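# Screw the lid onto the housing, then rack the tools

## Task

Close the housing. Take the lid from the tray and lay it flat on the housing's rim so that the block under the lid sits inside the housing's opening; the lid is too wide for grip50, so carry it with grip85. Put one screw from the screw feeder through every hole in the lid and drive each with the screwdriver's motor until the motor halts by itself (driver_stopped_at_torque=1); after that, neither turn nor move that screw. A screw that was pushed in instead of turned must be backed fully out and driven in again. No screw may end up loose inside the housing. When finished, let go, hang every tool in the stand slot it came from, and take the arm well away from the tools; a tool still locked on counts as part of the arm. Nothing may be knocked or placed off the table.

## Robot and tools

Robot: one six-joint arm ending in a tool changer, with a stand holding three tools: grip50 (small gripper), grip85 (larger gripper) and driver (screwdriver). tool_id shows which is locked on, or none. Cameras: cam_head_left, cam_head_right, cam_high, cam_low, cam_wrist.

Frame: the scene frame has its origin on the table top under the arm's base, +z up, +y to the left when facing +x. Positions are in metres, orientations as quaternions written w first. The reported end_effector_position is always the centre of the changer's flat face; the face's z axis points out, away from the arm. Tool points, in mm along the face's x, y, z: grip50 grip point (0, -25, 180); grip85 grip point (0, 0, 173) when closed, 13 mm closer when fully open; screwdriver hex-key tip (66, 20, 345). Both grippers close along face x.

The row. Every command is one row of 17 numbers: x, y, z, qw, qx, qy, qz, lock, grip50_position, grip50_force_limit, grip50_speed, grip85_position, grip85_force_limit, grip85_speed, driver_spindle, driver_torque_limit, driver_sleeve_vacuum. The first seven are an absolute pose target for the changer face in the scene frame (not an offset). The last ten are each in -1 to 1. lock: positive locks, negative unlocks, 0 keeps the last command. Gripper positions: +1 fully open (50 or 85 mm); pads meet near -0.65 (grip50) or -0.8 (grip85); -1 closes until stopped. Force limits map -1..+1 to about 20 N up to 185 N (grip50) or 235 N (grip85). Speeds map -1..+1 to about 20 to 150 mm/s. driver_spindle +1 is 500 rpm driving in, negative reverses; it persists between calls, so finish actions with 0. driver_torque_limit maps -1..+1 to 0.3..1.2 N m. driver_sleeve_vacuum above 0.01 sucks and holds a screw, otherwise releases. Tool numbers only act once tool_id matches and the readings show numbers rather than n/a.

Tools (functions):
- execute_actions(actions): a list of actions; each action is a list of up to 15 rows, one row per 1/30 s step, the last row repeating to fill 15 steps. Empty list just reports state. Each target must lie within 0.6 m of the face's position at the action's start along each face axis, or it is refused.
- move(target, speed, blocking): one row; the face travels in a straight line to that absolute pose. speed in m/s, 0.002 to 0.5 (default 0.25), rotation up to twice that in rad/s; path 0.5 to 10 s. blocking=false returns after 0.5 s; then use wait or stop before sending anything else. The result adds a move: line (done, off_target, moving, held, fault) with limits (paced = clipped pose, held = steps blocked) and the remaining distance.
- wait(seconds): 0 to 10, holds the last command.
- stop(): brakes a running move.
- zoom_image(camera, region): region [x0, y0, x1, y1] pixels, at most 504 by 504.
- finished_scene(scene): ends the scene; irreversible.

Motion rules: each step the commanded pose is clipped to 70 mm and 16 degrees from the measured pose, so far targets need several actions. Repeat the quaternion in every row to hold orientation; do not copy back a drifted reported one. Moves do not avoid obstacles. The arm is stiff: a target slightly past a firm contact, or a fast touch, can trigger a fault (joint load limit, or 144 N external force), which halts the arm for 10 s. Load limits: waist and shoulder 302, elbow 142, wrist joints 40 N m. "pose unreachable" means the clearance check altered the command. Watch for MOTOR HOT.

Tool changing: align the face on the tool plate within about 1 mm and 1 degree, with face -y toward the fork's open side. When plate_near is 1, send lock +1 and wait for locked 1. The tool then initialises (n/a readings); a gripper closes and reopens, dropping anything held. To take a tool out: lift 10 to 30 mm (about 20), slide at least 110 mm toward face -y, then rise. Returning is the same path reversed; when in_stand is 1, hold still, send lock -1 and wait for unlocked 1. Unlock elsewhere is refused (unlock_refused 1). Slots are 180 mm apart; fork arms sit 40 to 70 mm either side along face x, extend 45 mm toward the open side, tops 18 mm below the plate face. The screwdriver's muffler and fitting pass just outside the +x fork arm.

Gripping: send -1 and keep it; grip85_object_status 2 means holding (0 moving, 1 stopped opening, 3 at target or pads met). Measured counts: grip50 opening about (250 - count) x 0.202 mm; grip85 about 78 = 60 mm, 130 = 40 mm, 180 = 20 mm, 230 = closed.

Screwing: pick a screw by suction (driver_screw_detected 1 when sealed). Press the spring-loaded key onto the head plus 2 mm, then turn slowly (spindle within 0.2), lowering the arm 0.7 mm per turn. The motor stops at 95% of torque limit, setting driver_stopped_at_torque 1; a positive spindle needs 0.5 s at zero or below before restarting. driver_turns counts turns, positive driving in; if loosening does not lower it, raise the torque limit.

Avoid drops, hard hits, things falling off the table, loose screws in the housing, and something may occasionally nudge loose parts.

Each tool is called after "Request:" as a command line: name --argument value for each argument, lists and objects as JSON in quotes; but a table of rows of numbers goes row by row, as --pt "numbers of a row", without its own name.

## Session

Request:
execute_actions --actions '[]'

Scene clock: 0.00 s.
end_effector_position=(+0.6531, -0.0032, +0.4702) locked=0 unlocked=1 plate_near=0 in_stand=0 unlock_refused=0 tool_id=none grip50_position_measured=n/a grip50_object_status=n/a grip85_position_measured=n/a grip85_object_status=n/a driver_sleeve_vacuum_kpa=n/a driver_screw_detected=n/a driver_stopped_at_torque=n/a driver_turns=n/a end_effector_quat_wxyz=(-0.002, +0.709, +0.705, -0.002) end_effector_velocity=(-0.000, -0.000, +0.000) end_effector_angular_velocity=(+0.000, +0.000, -0.001)
Joint positions: [-0.052  0.167  1.619 -0.     1.356 -0.053]
Joint velocities: [-0.    -0.    -0.     0.     0.     0.001]
Joint torques (N m, as the joint torque sensors report them, + toward a larger angle): no reading
Hand target: +0.653, -0.003, +0.470; -0.002, +0.709, +0.705, -0.002

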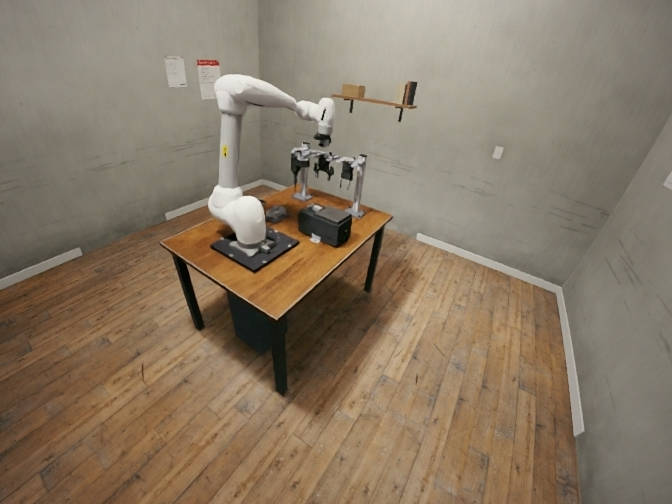

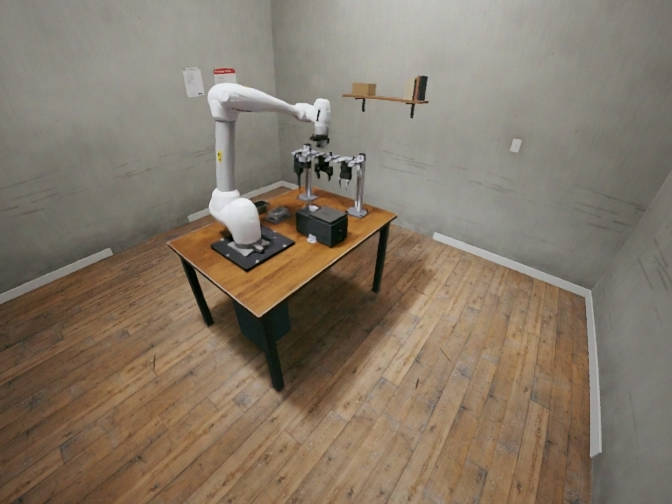

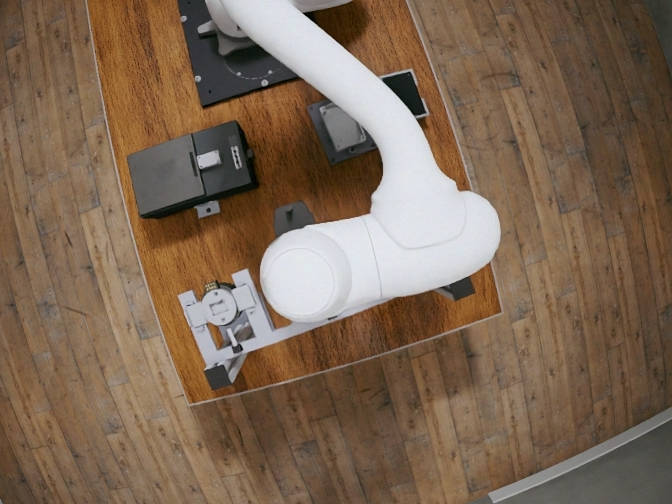

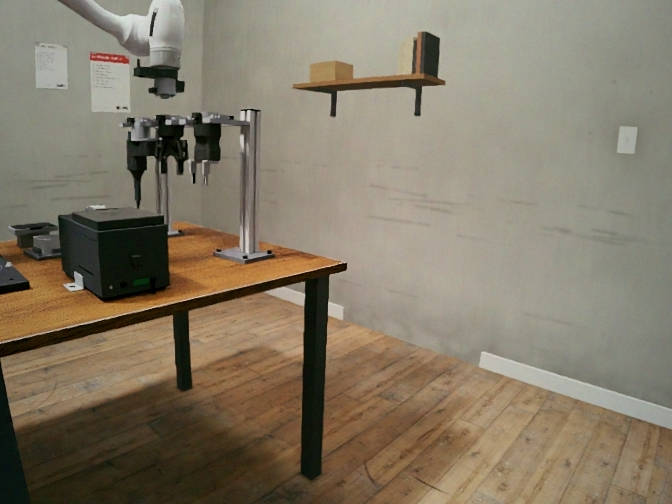

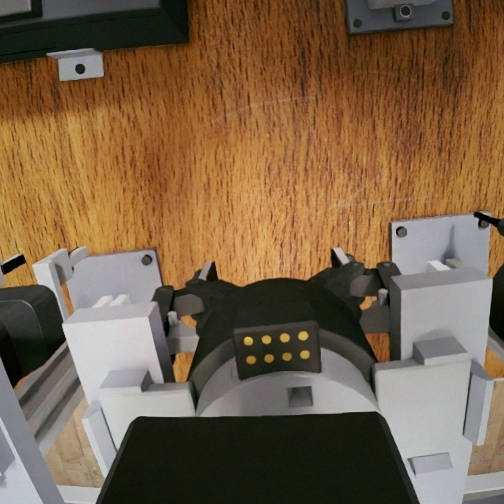

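Request:
move --target '[0.6807,0.0021,0.437,0,0.6865,0.7272,0,0,1,0,0,1,-0.5,-1,0,0.3,0]' --speed 0.15

Request:
zoom_image --camera "cam_wrist" --region '[180,260,340,420]'

Scene clock: 1.23 s.
end_effector_position=(+0.6807, +0.0021, +0.4371) locked=0 unlocked=1 plate_near=0 in_stand=0 unlock_refused=0 tool_id=none grip50_position_measured=n/a grip50_object_status=n/a grip85_position_measured=n/a grip85_object_status=n/a driver_sleeve_vacuum_kpa=n/a driver_screw_detected=n/a driver_stopped_at_torque=n/a driver_turns=n/a end_effector_quat_wxyz=(+0.000, +0.686, +0.727, +0.000) end_effector_velocity=(-0.000, -0.000, -0.000) end_effector_angular_velocity=(-0.001, +0.001, +0.001)
Joint positions: [-0.042  0.221  1.613  0.001  1.301 -0.106]
Joint velocities: [-0.     0.     0.    -0.001  0.001 -0.001]
Joint torques (N m, as the joint torque sensors report them, + toward a larger angle): [ -1.13 -66.3  -44.84   4.21  -0.14  -0.07]
Hand target: +0.681, +0.002, +0.437; -0.000, +0.686, +0.727, +0.000
Off the commanded pose: 0.000 m, 0 deg.
move: done

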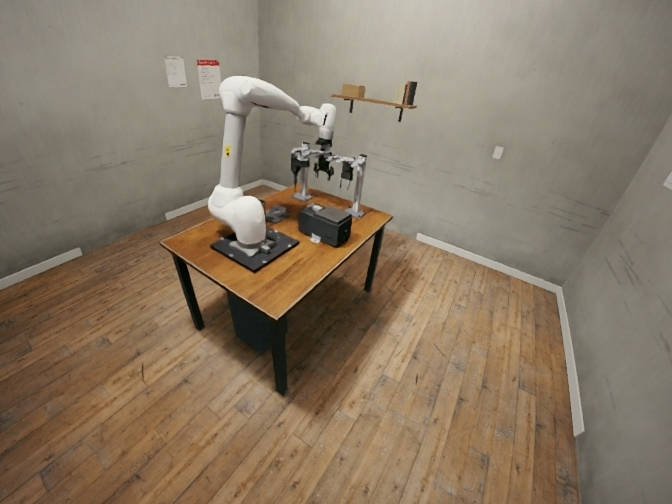

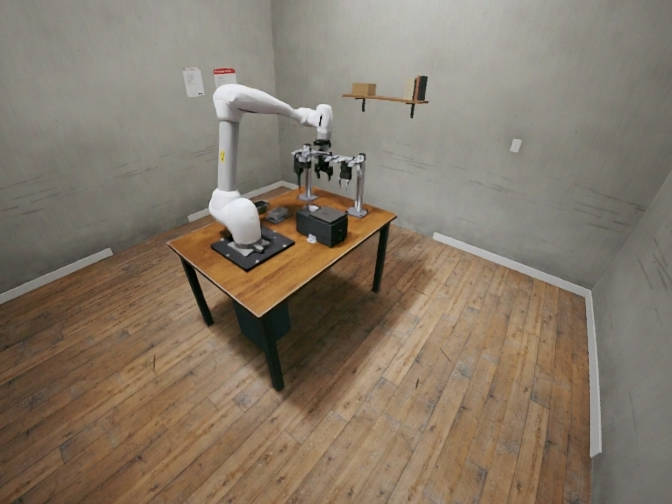

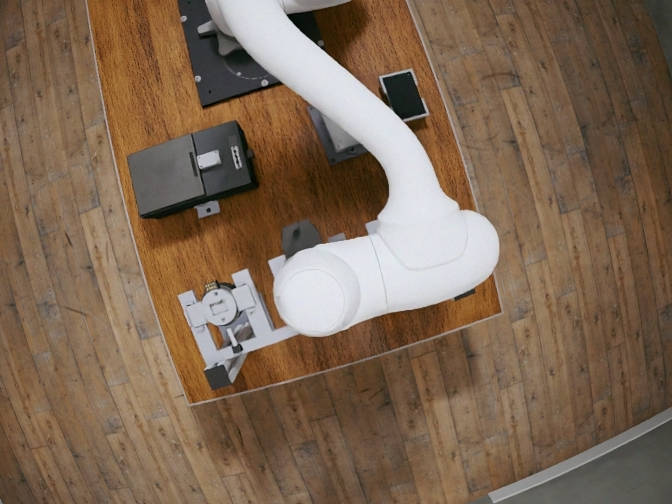

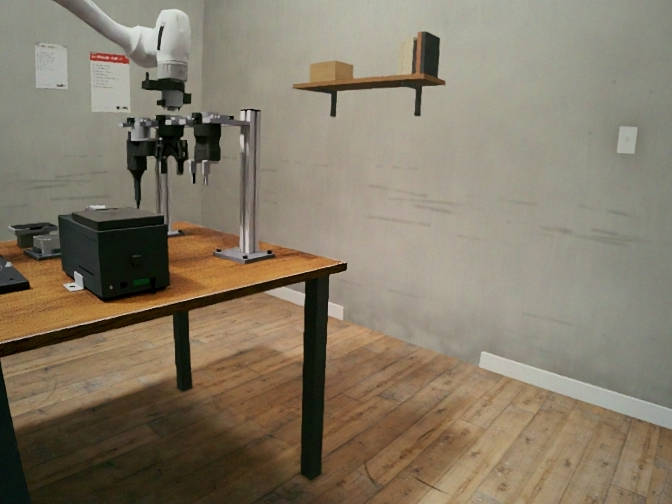

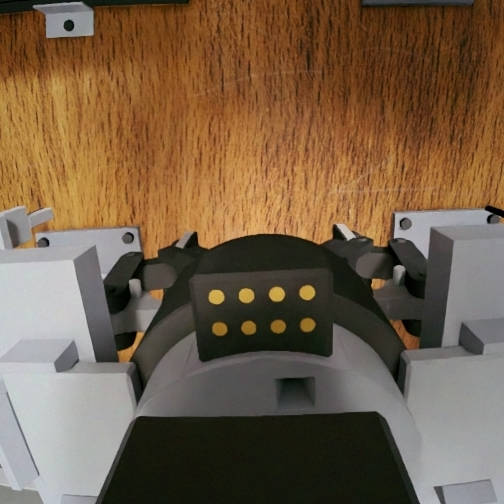

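Region (180, 260, 340, 420) of cam_wrist's 504x504 image, scaled by 3.150, with more detail than that image has.

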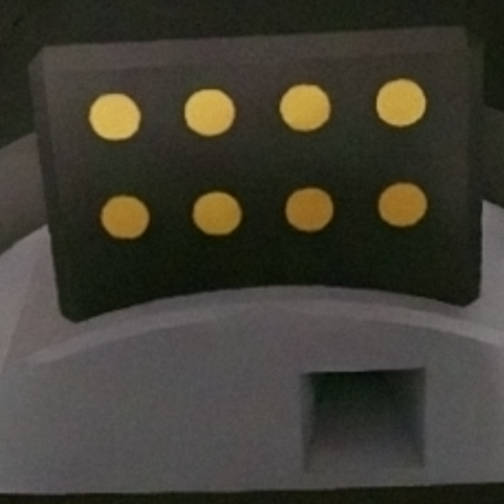

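Request:
move --target '[0.6793,0.0027,0.428,0,0.6820,0.7314,0,0,1,0,0,1,-0.5,-1,0,0.3,0]' --speed 0.05

Request:
move --target '[0.6793,0.0027,0.4125,0,0.6820,0.7314,0,0,1,0,0,1,-0.5,-1,0,0.3,0]' --speed 0.03

Scene clock: 3.13 s.
end_effector_position=(+0.6793, +0.0027, +0.4280) locked=0 unlocked=1 plate_near=0 in_stand=0 unlock_refused=0 tool_id=none grip50_position_measured=n/a grip50_object_status=n/a grip85_position_measured=n/a grip85_object_status=n/a driver_sleeve_vacuum_kpa=n/a driver_screw_detected=n/a driver_stopped_at_torque=n/a driver_turns=n/a end_effector_quat_wxyz=(+0.000, +0.682, +0.731, +0.000) end_effector_velocity=(-0.000, -0.000, -0.000) end_effector_angular_velocity=(-0.002, -0.000, +0.001)
Joint positions: [-0.041  0.223  1.627  0.001  1.285 -0.117]
Joint velocities: [ 0.    -0.     0.001 -0.002 -0.001 -0.   ]
Joint torques (N m, as the joint torque sensors report them, + toward a larger angle): [  0.25 -67.89 -44.53   4.36  -0.18  -0.06]
Hand target: +0.679, +0.003, +0.428; -0.000, +0.682, +0.731, +0.000
Off the commanded pose: 0.000 m, 0 deg.
move: done

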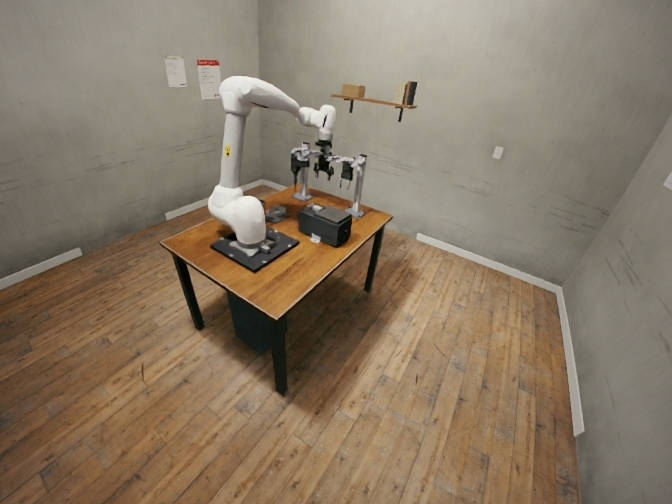

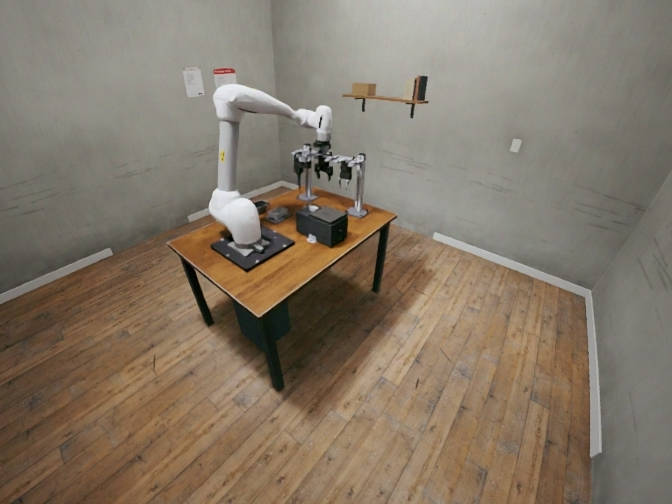

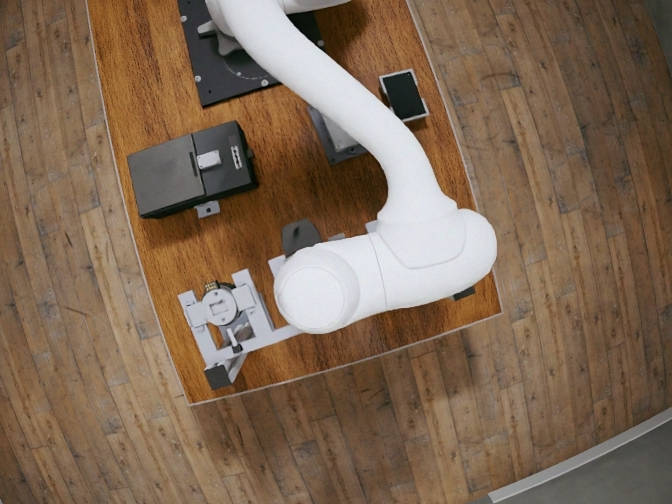

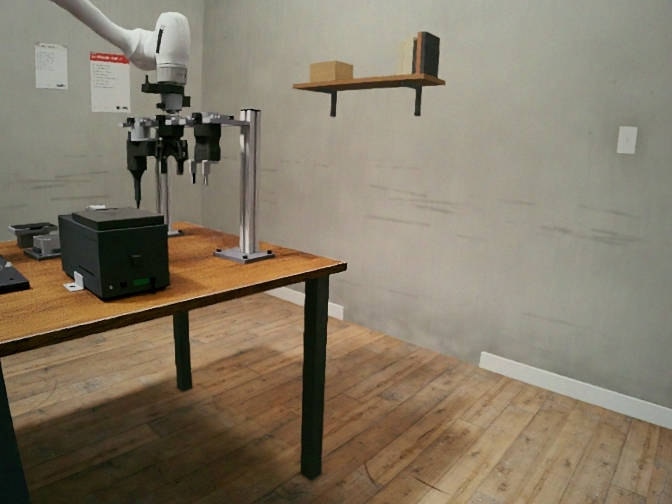

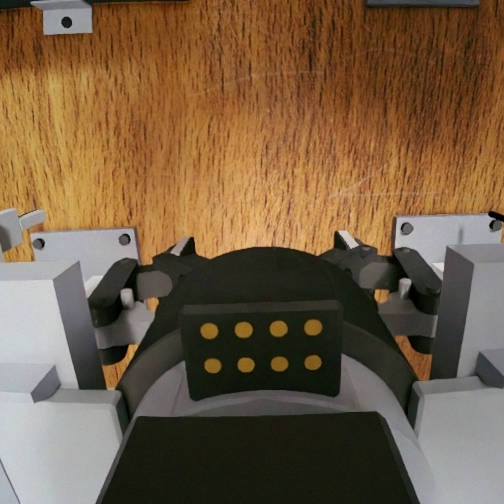

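Scene clock: 3.90 s.
end_effector_position=(+0.6793, +0.0027, +0.4125) locked=0 unlocked=1 plate_near=1 in_stand=1 unlock_refused=0 tool_id=none grip50_position_measured=n/a grip50_object_status=n/a grip85_position_measured=n/a grip85_object_status=n/a driver_sleeve_vacuum_kpa=n/a driver_screw_detected=n/a driver_stopped_at_torque=n/a driver_turns=n/a end_effector_quat_wxyz=(+0.000, +0.682, +0.731, +0.000) end_effector_velocity=(+0.000, -0.000, -0.000) end_effector_angular_velocity=(+0.001, -0.000, -0.000)
Joint positions: [-0.041  0.231  1.647  0.001  1.258 -0.117]
Joint velocities: [-0.     0.     0.     0.001 -0.001 -0.   ]
Joint torques (N m, as the joint torque sensors report them, + toward a larger angle): [ -2.45 -64.52 -45.44   3.84  -0.85   0.08]
Hand target: +0.679, +0.003, +0.412; -0.000, +0.682, +0.731, +0.000
Off the commanded pose: 0.000 m, 0 deg.
move: done

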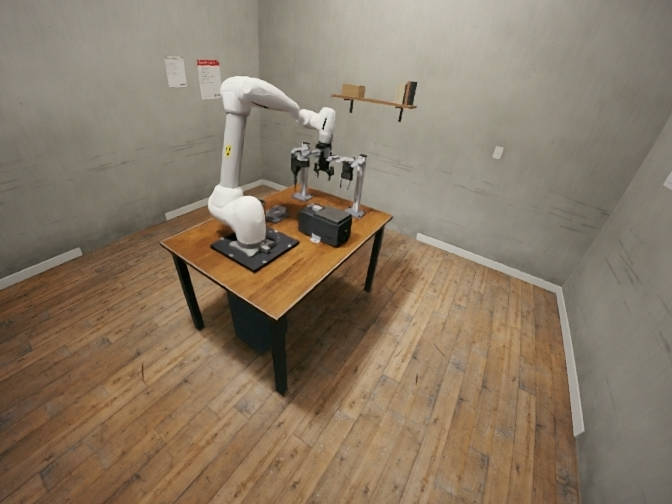

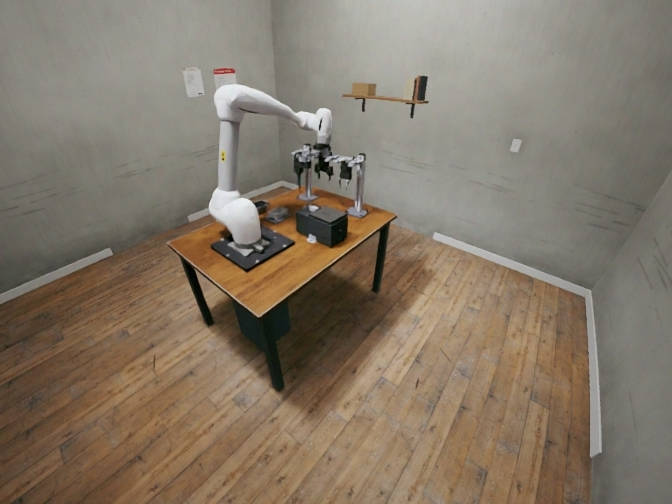

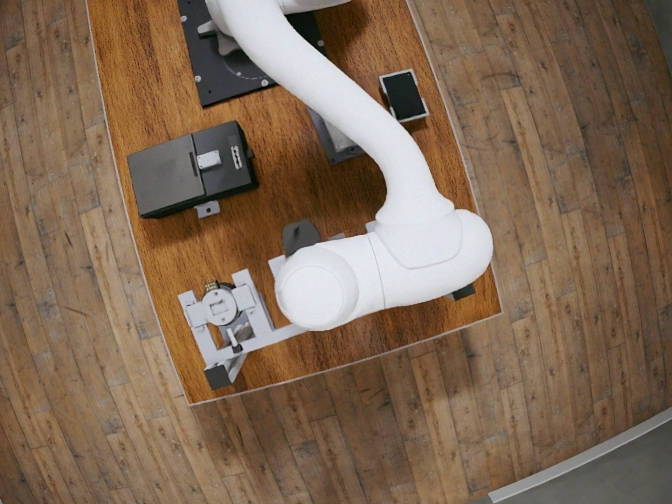

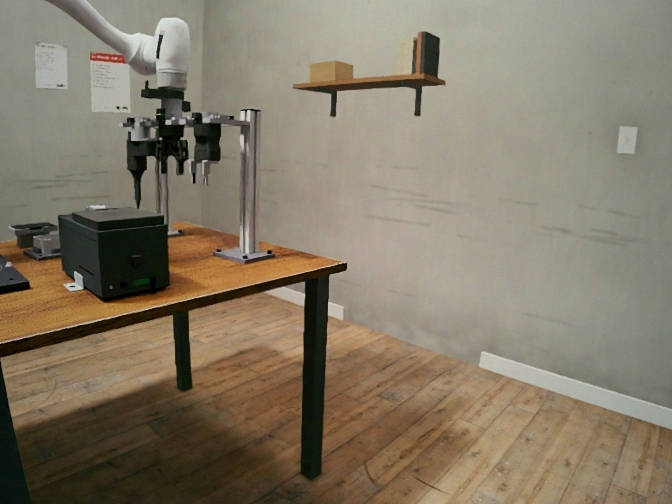

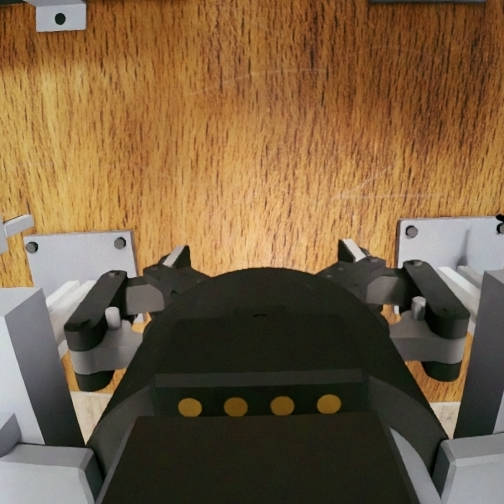

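Request:
execute_actions --actions '[]'

Scene clock: 4.47 s.
end_effector_position=(+0.6793, +0.0027, +0.4125) locked=0 unlocked=1 plate_near=1 in_stand=1 unlock_refused=0 tool_id=none grip50_position_measured=n/a grip50_object_status=n/a grip85_position_measured=n/a grip85_object_status=n/a driver_sleeve_vacuum_kpa=n/a driver_screw_detected=n/a driver_stopped_at_torque=n/a driver_turns=n/a end_effector_quat_wxyz=(-0.000, +0.682, +0.731, +0.000) end_effector_velocity=(+0.000, +0.000, -0.000) end_effector_angular_velocity=(-0.001, -0.000, +0.000)
Joint positions: [-0.041  0.231  1.647  0.001  1.258 -0.117]
Joint velocities: [ 0.     0.     0.    -0.001 -0.     0.001]
Joint torques (N m, as the joint torque sensors report them, + toward a larger angle): [ -2.95 -64.75 -44.63   3.66  -1.09   0.17]
Hand target: +0.679, +0.003, +0.412; -0.000, +0.682, +0.731, +0.000
Off the commanded pose: 0.000 m, 0 deg.

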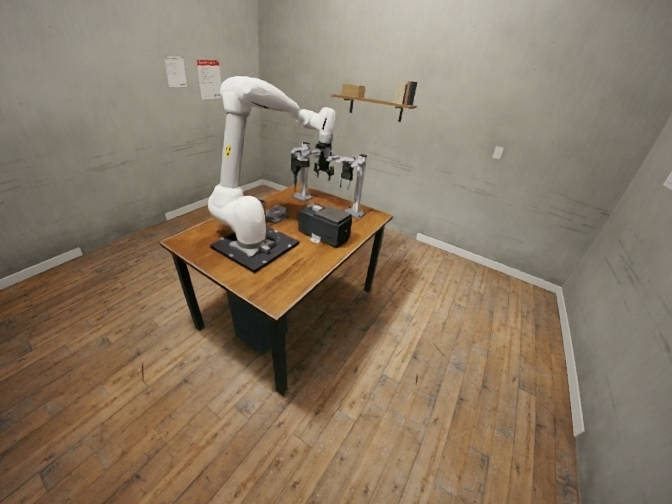

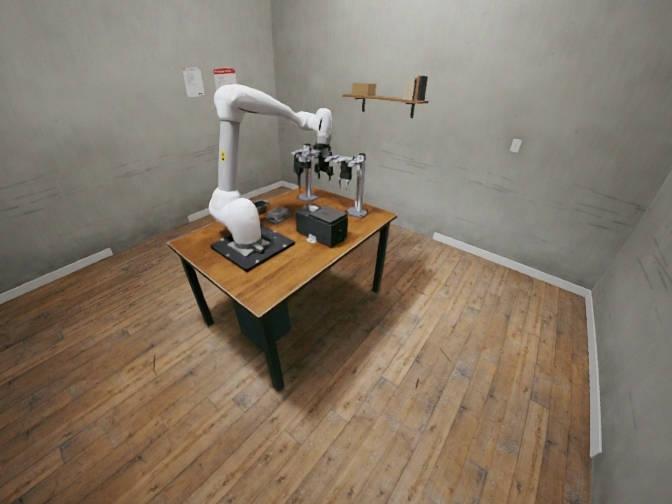

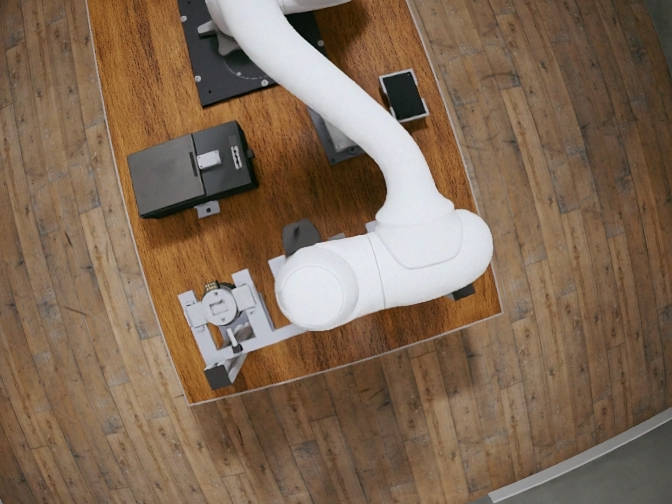

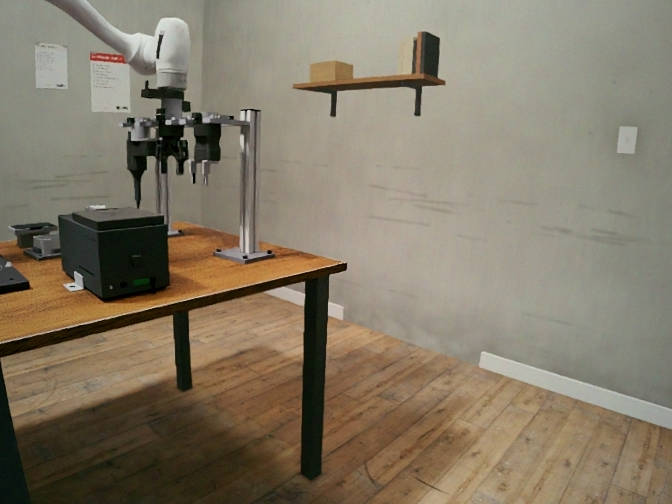

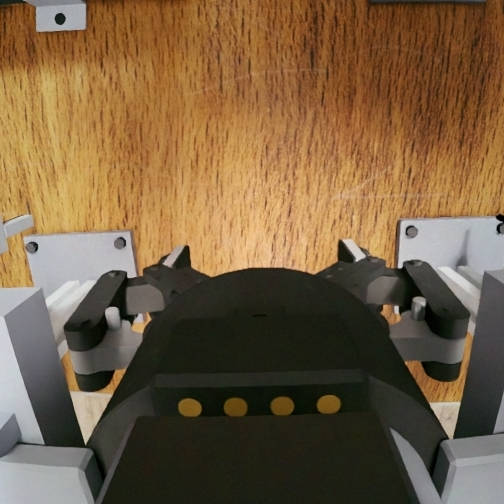

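Request:
execute_actions --actions '[[[0.6793,0.0027,0.4125,0,0.682,0.7314,0,1,1,0,0,1,-0.5,1,0,0,0]]]'

Request:
wait --seconds 0.8

Scene clock: 5.10 s.
end_effector_position=(+0.6793, +0.0027, +0.4125) locked=0 unlocked=0 plate_near=1 in_stand=1 unlock_refused=0 tool_id=none grip50_position_measured=n/a grip50_object_status=n/a grip85_position_measured=n/a grip85_object_status=n/a driver_sleeve_vacuum_kpa=n/a driver_screw_detected=n/a driver_stopped_at_torque=n/a driver_turns=n/a end_effector_quat_wxyz=(-0.000, +0.682, +0.731, -0.000) end_effector_velocity=(+0.000, -0.000, -0.000) end_effector_angular_velocity=(+0.001, -0.001, -0.001)
Joint positions: [-0.041  0.231  1.647  0.001  1.258 -0.117]
Joint velocities: [-0.    -0.     0.     0.001 -0.001  0.   ]
Joint torques (N m, as the joint torque sensors report them, + toward a larger angle): [ -2.31 -65.69 -44.17   3.54  -0.86  -0.12]
Hand target: +0.679, +0.003, +0.412; -0.000, +0.682, +0.731, +0.000
Off the commanded pose: 0.000 m, 0 deg.
Step readings (end_effector_position):
0: (+0.6793, +0.0027, +0.4125)
1: (+0.6793, +0.0027, +0.4125)
2: (+0.6793, +0.0027, +0.4125)
4: (+0.6793, +0.0027, +0.4125)
8: (+0.6793, +0.0027, +0.4125)
15: end_effector_position above

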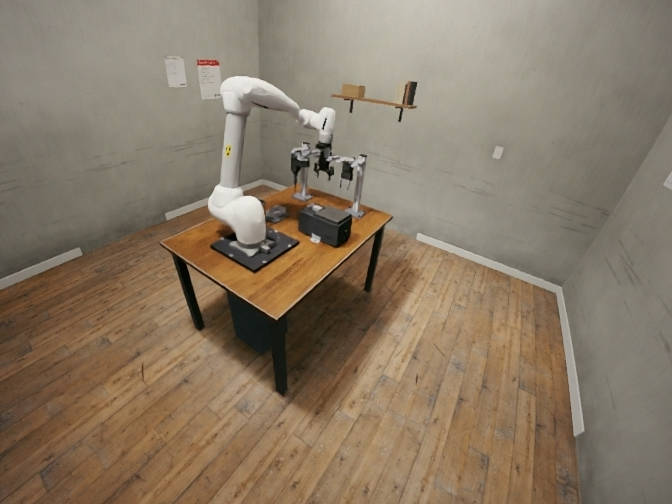

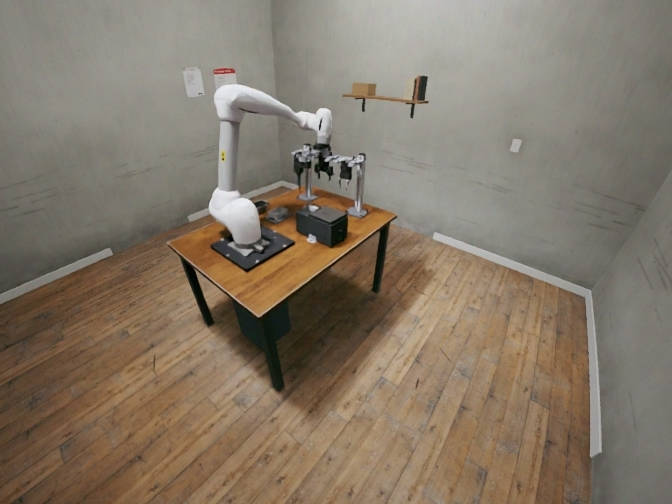

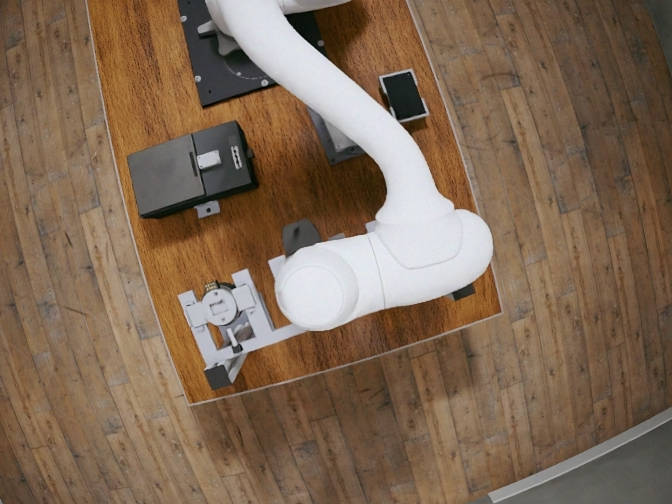

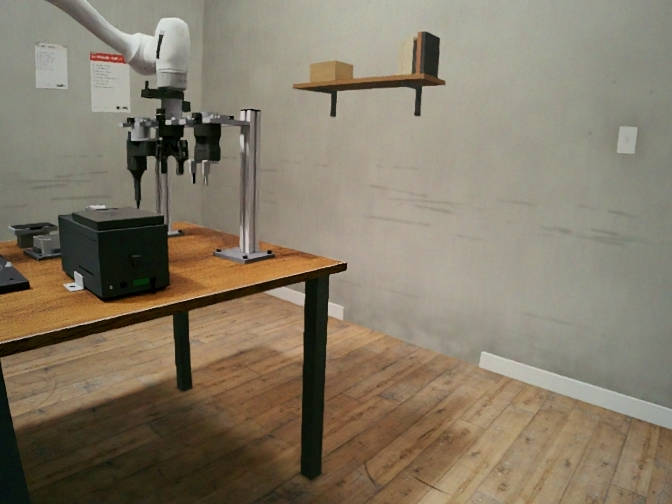

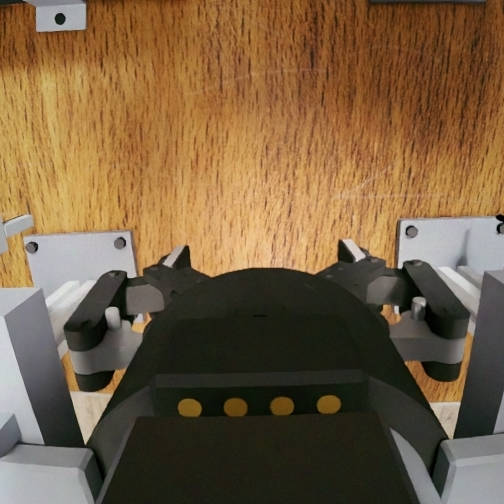

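Scene clock: 5.90 s.
end_effector_position=(+0.6793, +0.0027, +0.4123) locked=1 unlocked=0 plate_near=1 in_stand=1 unlock_refused=0 tool_id=grip85 grip50_position_measured=n/a grip50_object_status=n/a grip85_position_measured=n/a grip85_object_status=n/a driver_sleeve_vacuum_kpa=n/a driver_screw_detected=n/a driver_stopped_at_torque=n/a driver_turns=n/a end_effector_quat_wxyz=(-0.000, +0.682, +0.731, -0.000) end_effector_velocity=(-0.000, +0.000, +0.000) end_effector_angular_velocity=(+0.000, +0.000, +0.001)
Joint positions: [-0.041  0.231  1.647  0.001  1.258 -0.117]
Joint velocities: [ 0.    -0.     0.     0.     0.001 -0.001]
Joint torques (N m, as the joint torque sensors report them, + toward a larger angle): [ -0.88 -77.45 -51.69   4.17  -0.22  -0.08]
Hand target: +0.679, +0.003, +0.412; -0.000, +0.682, +0.731, +0.000
Off the commanded pose: 0.000 m, 0 deg.
wait: 0.80 s; at rest by 0.20 s

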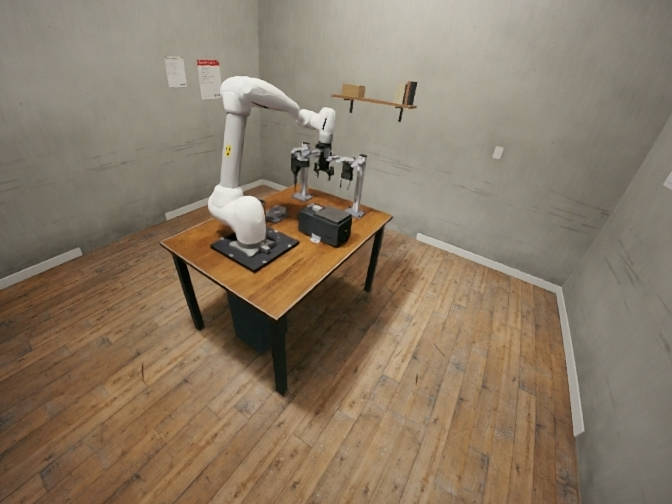

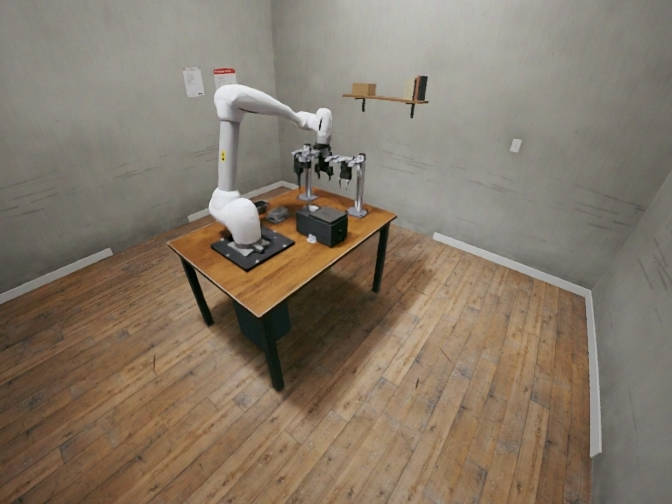

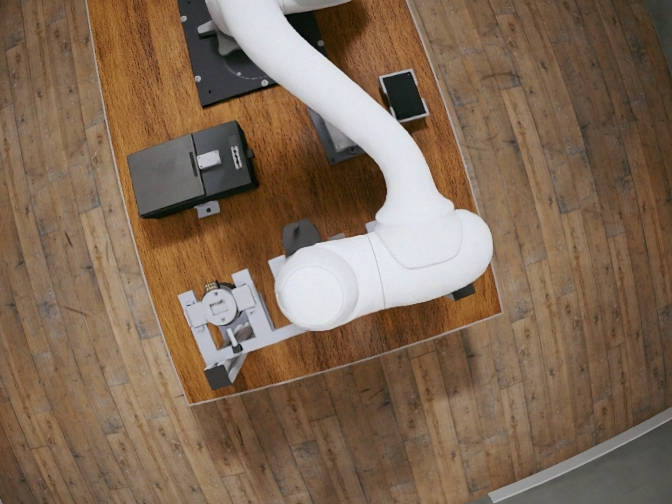

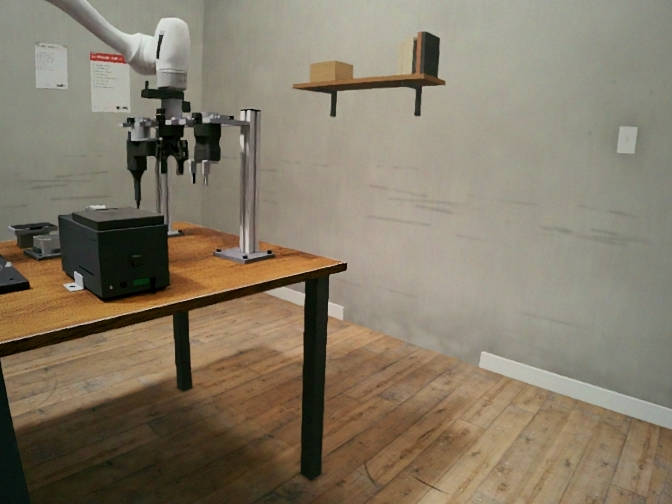

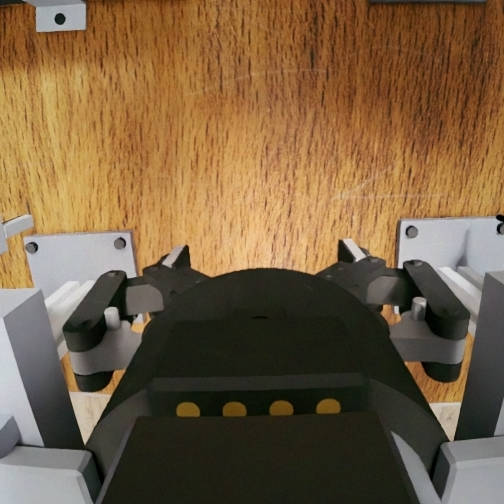

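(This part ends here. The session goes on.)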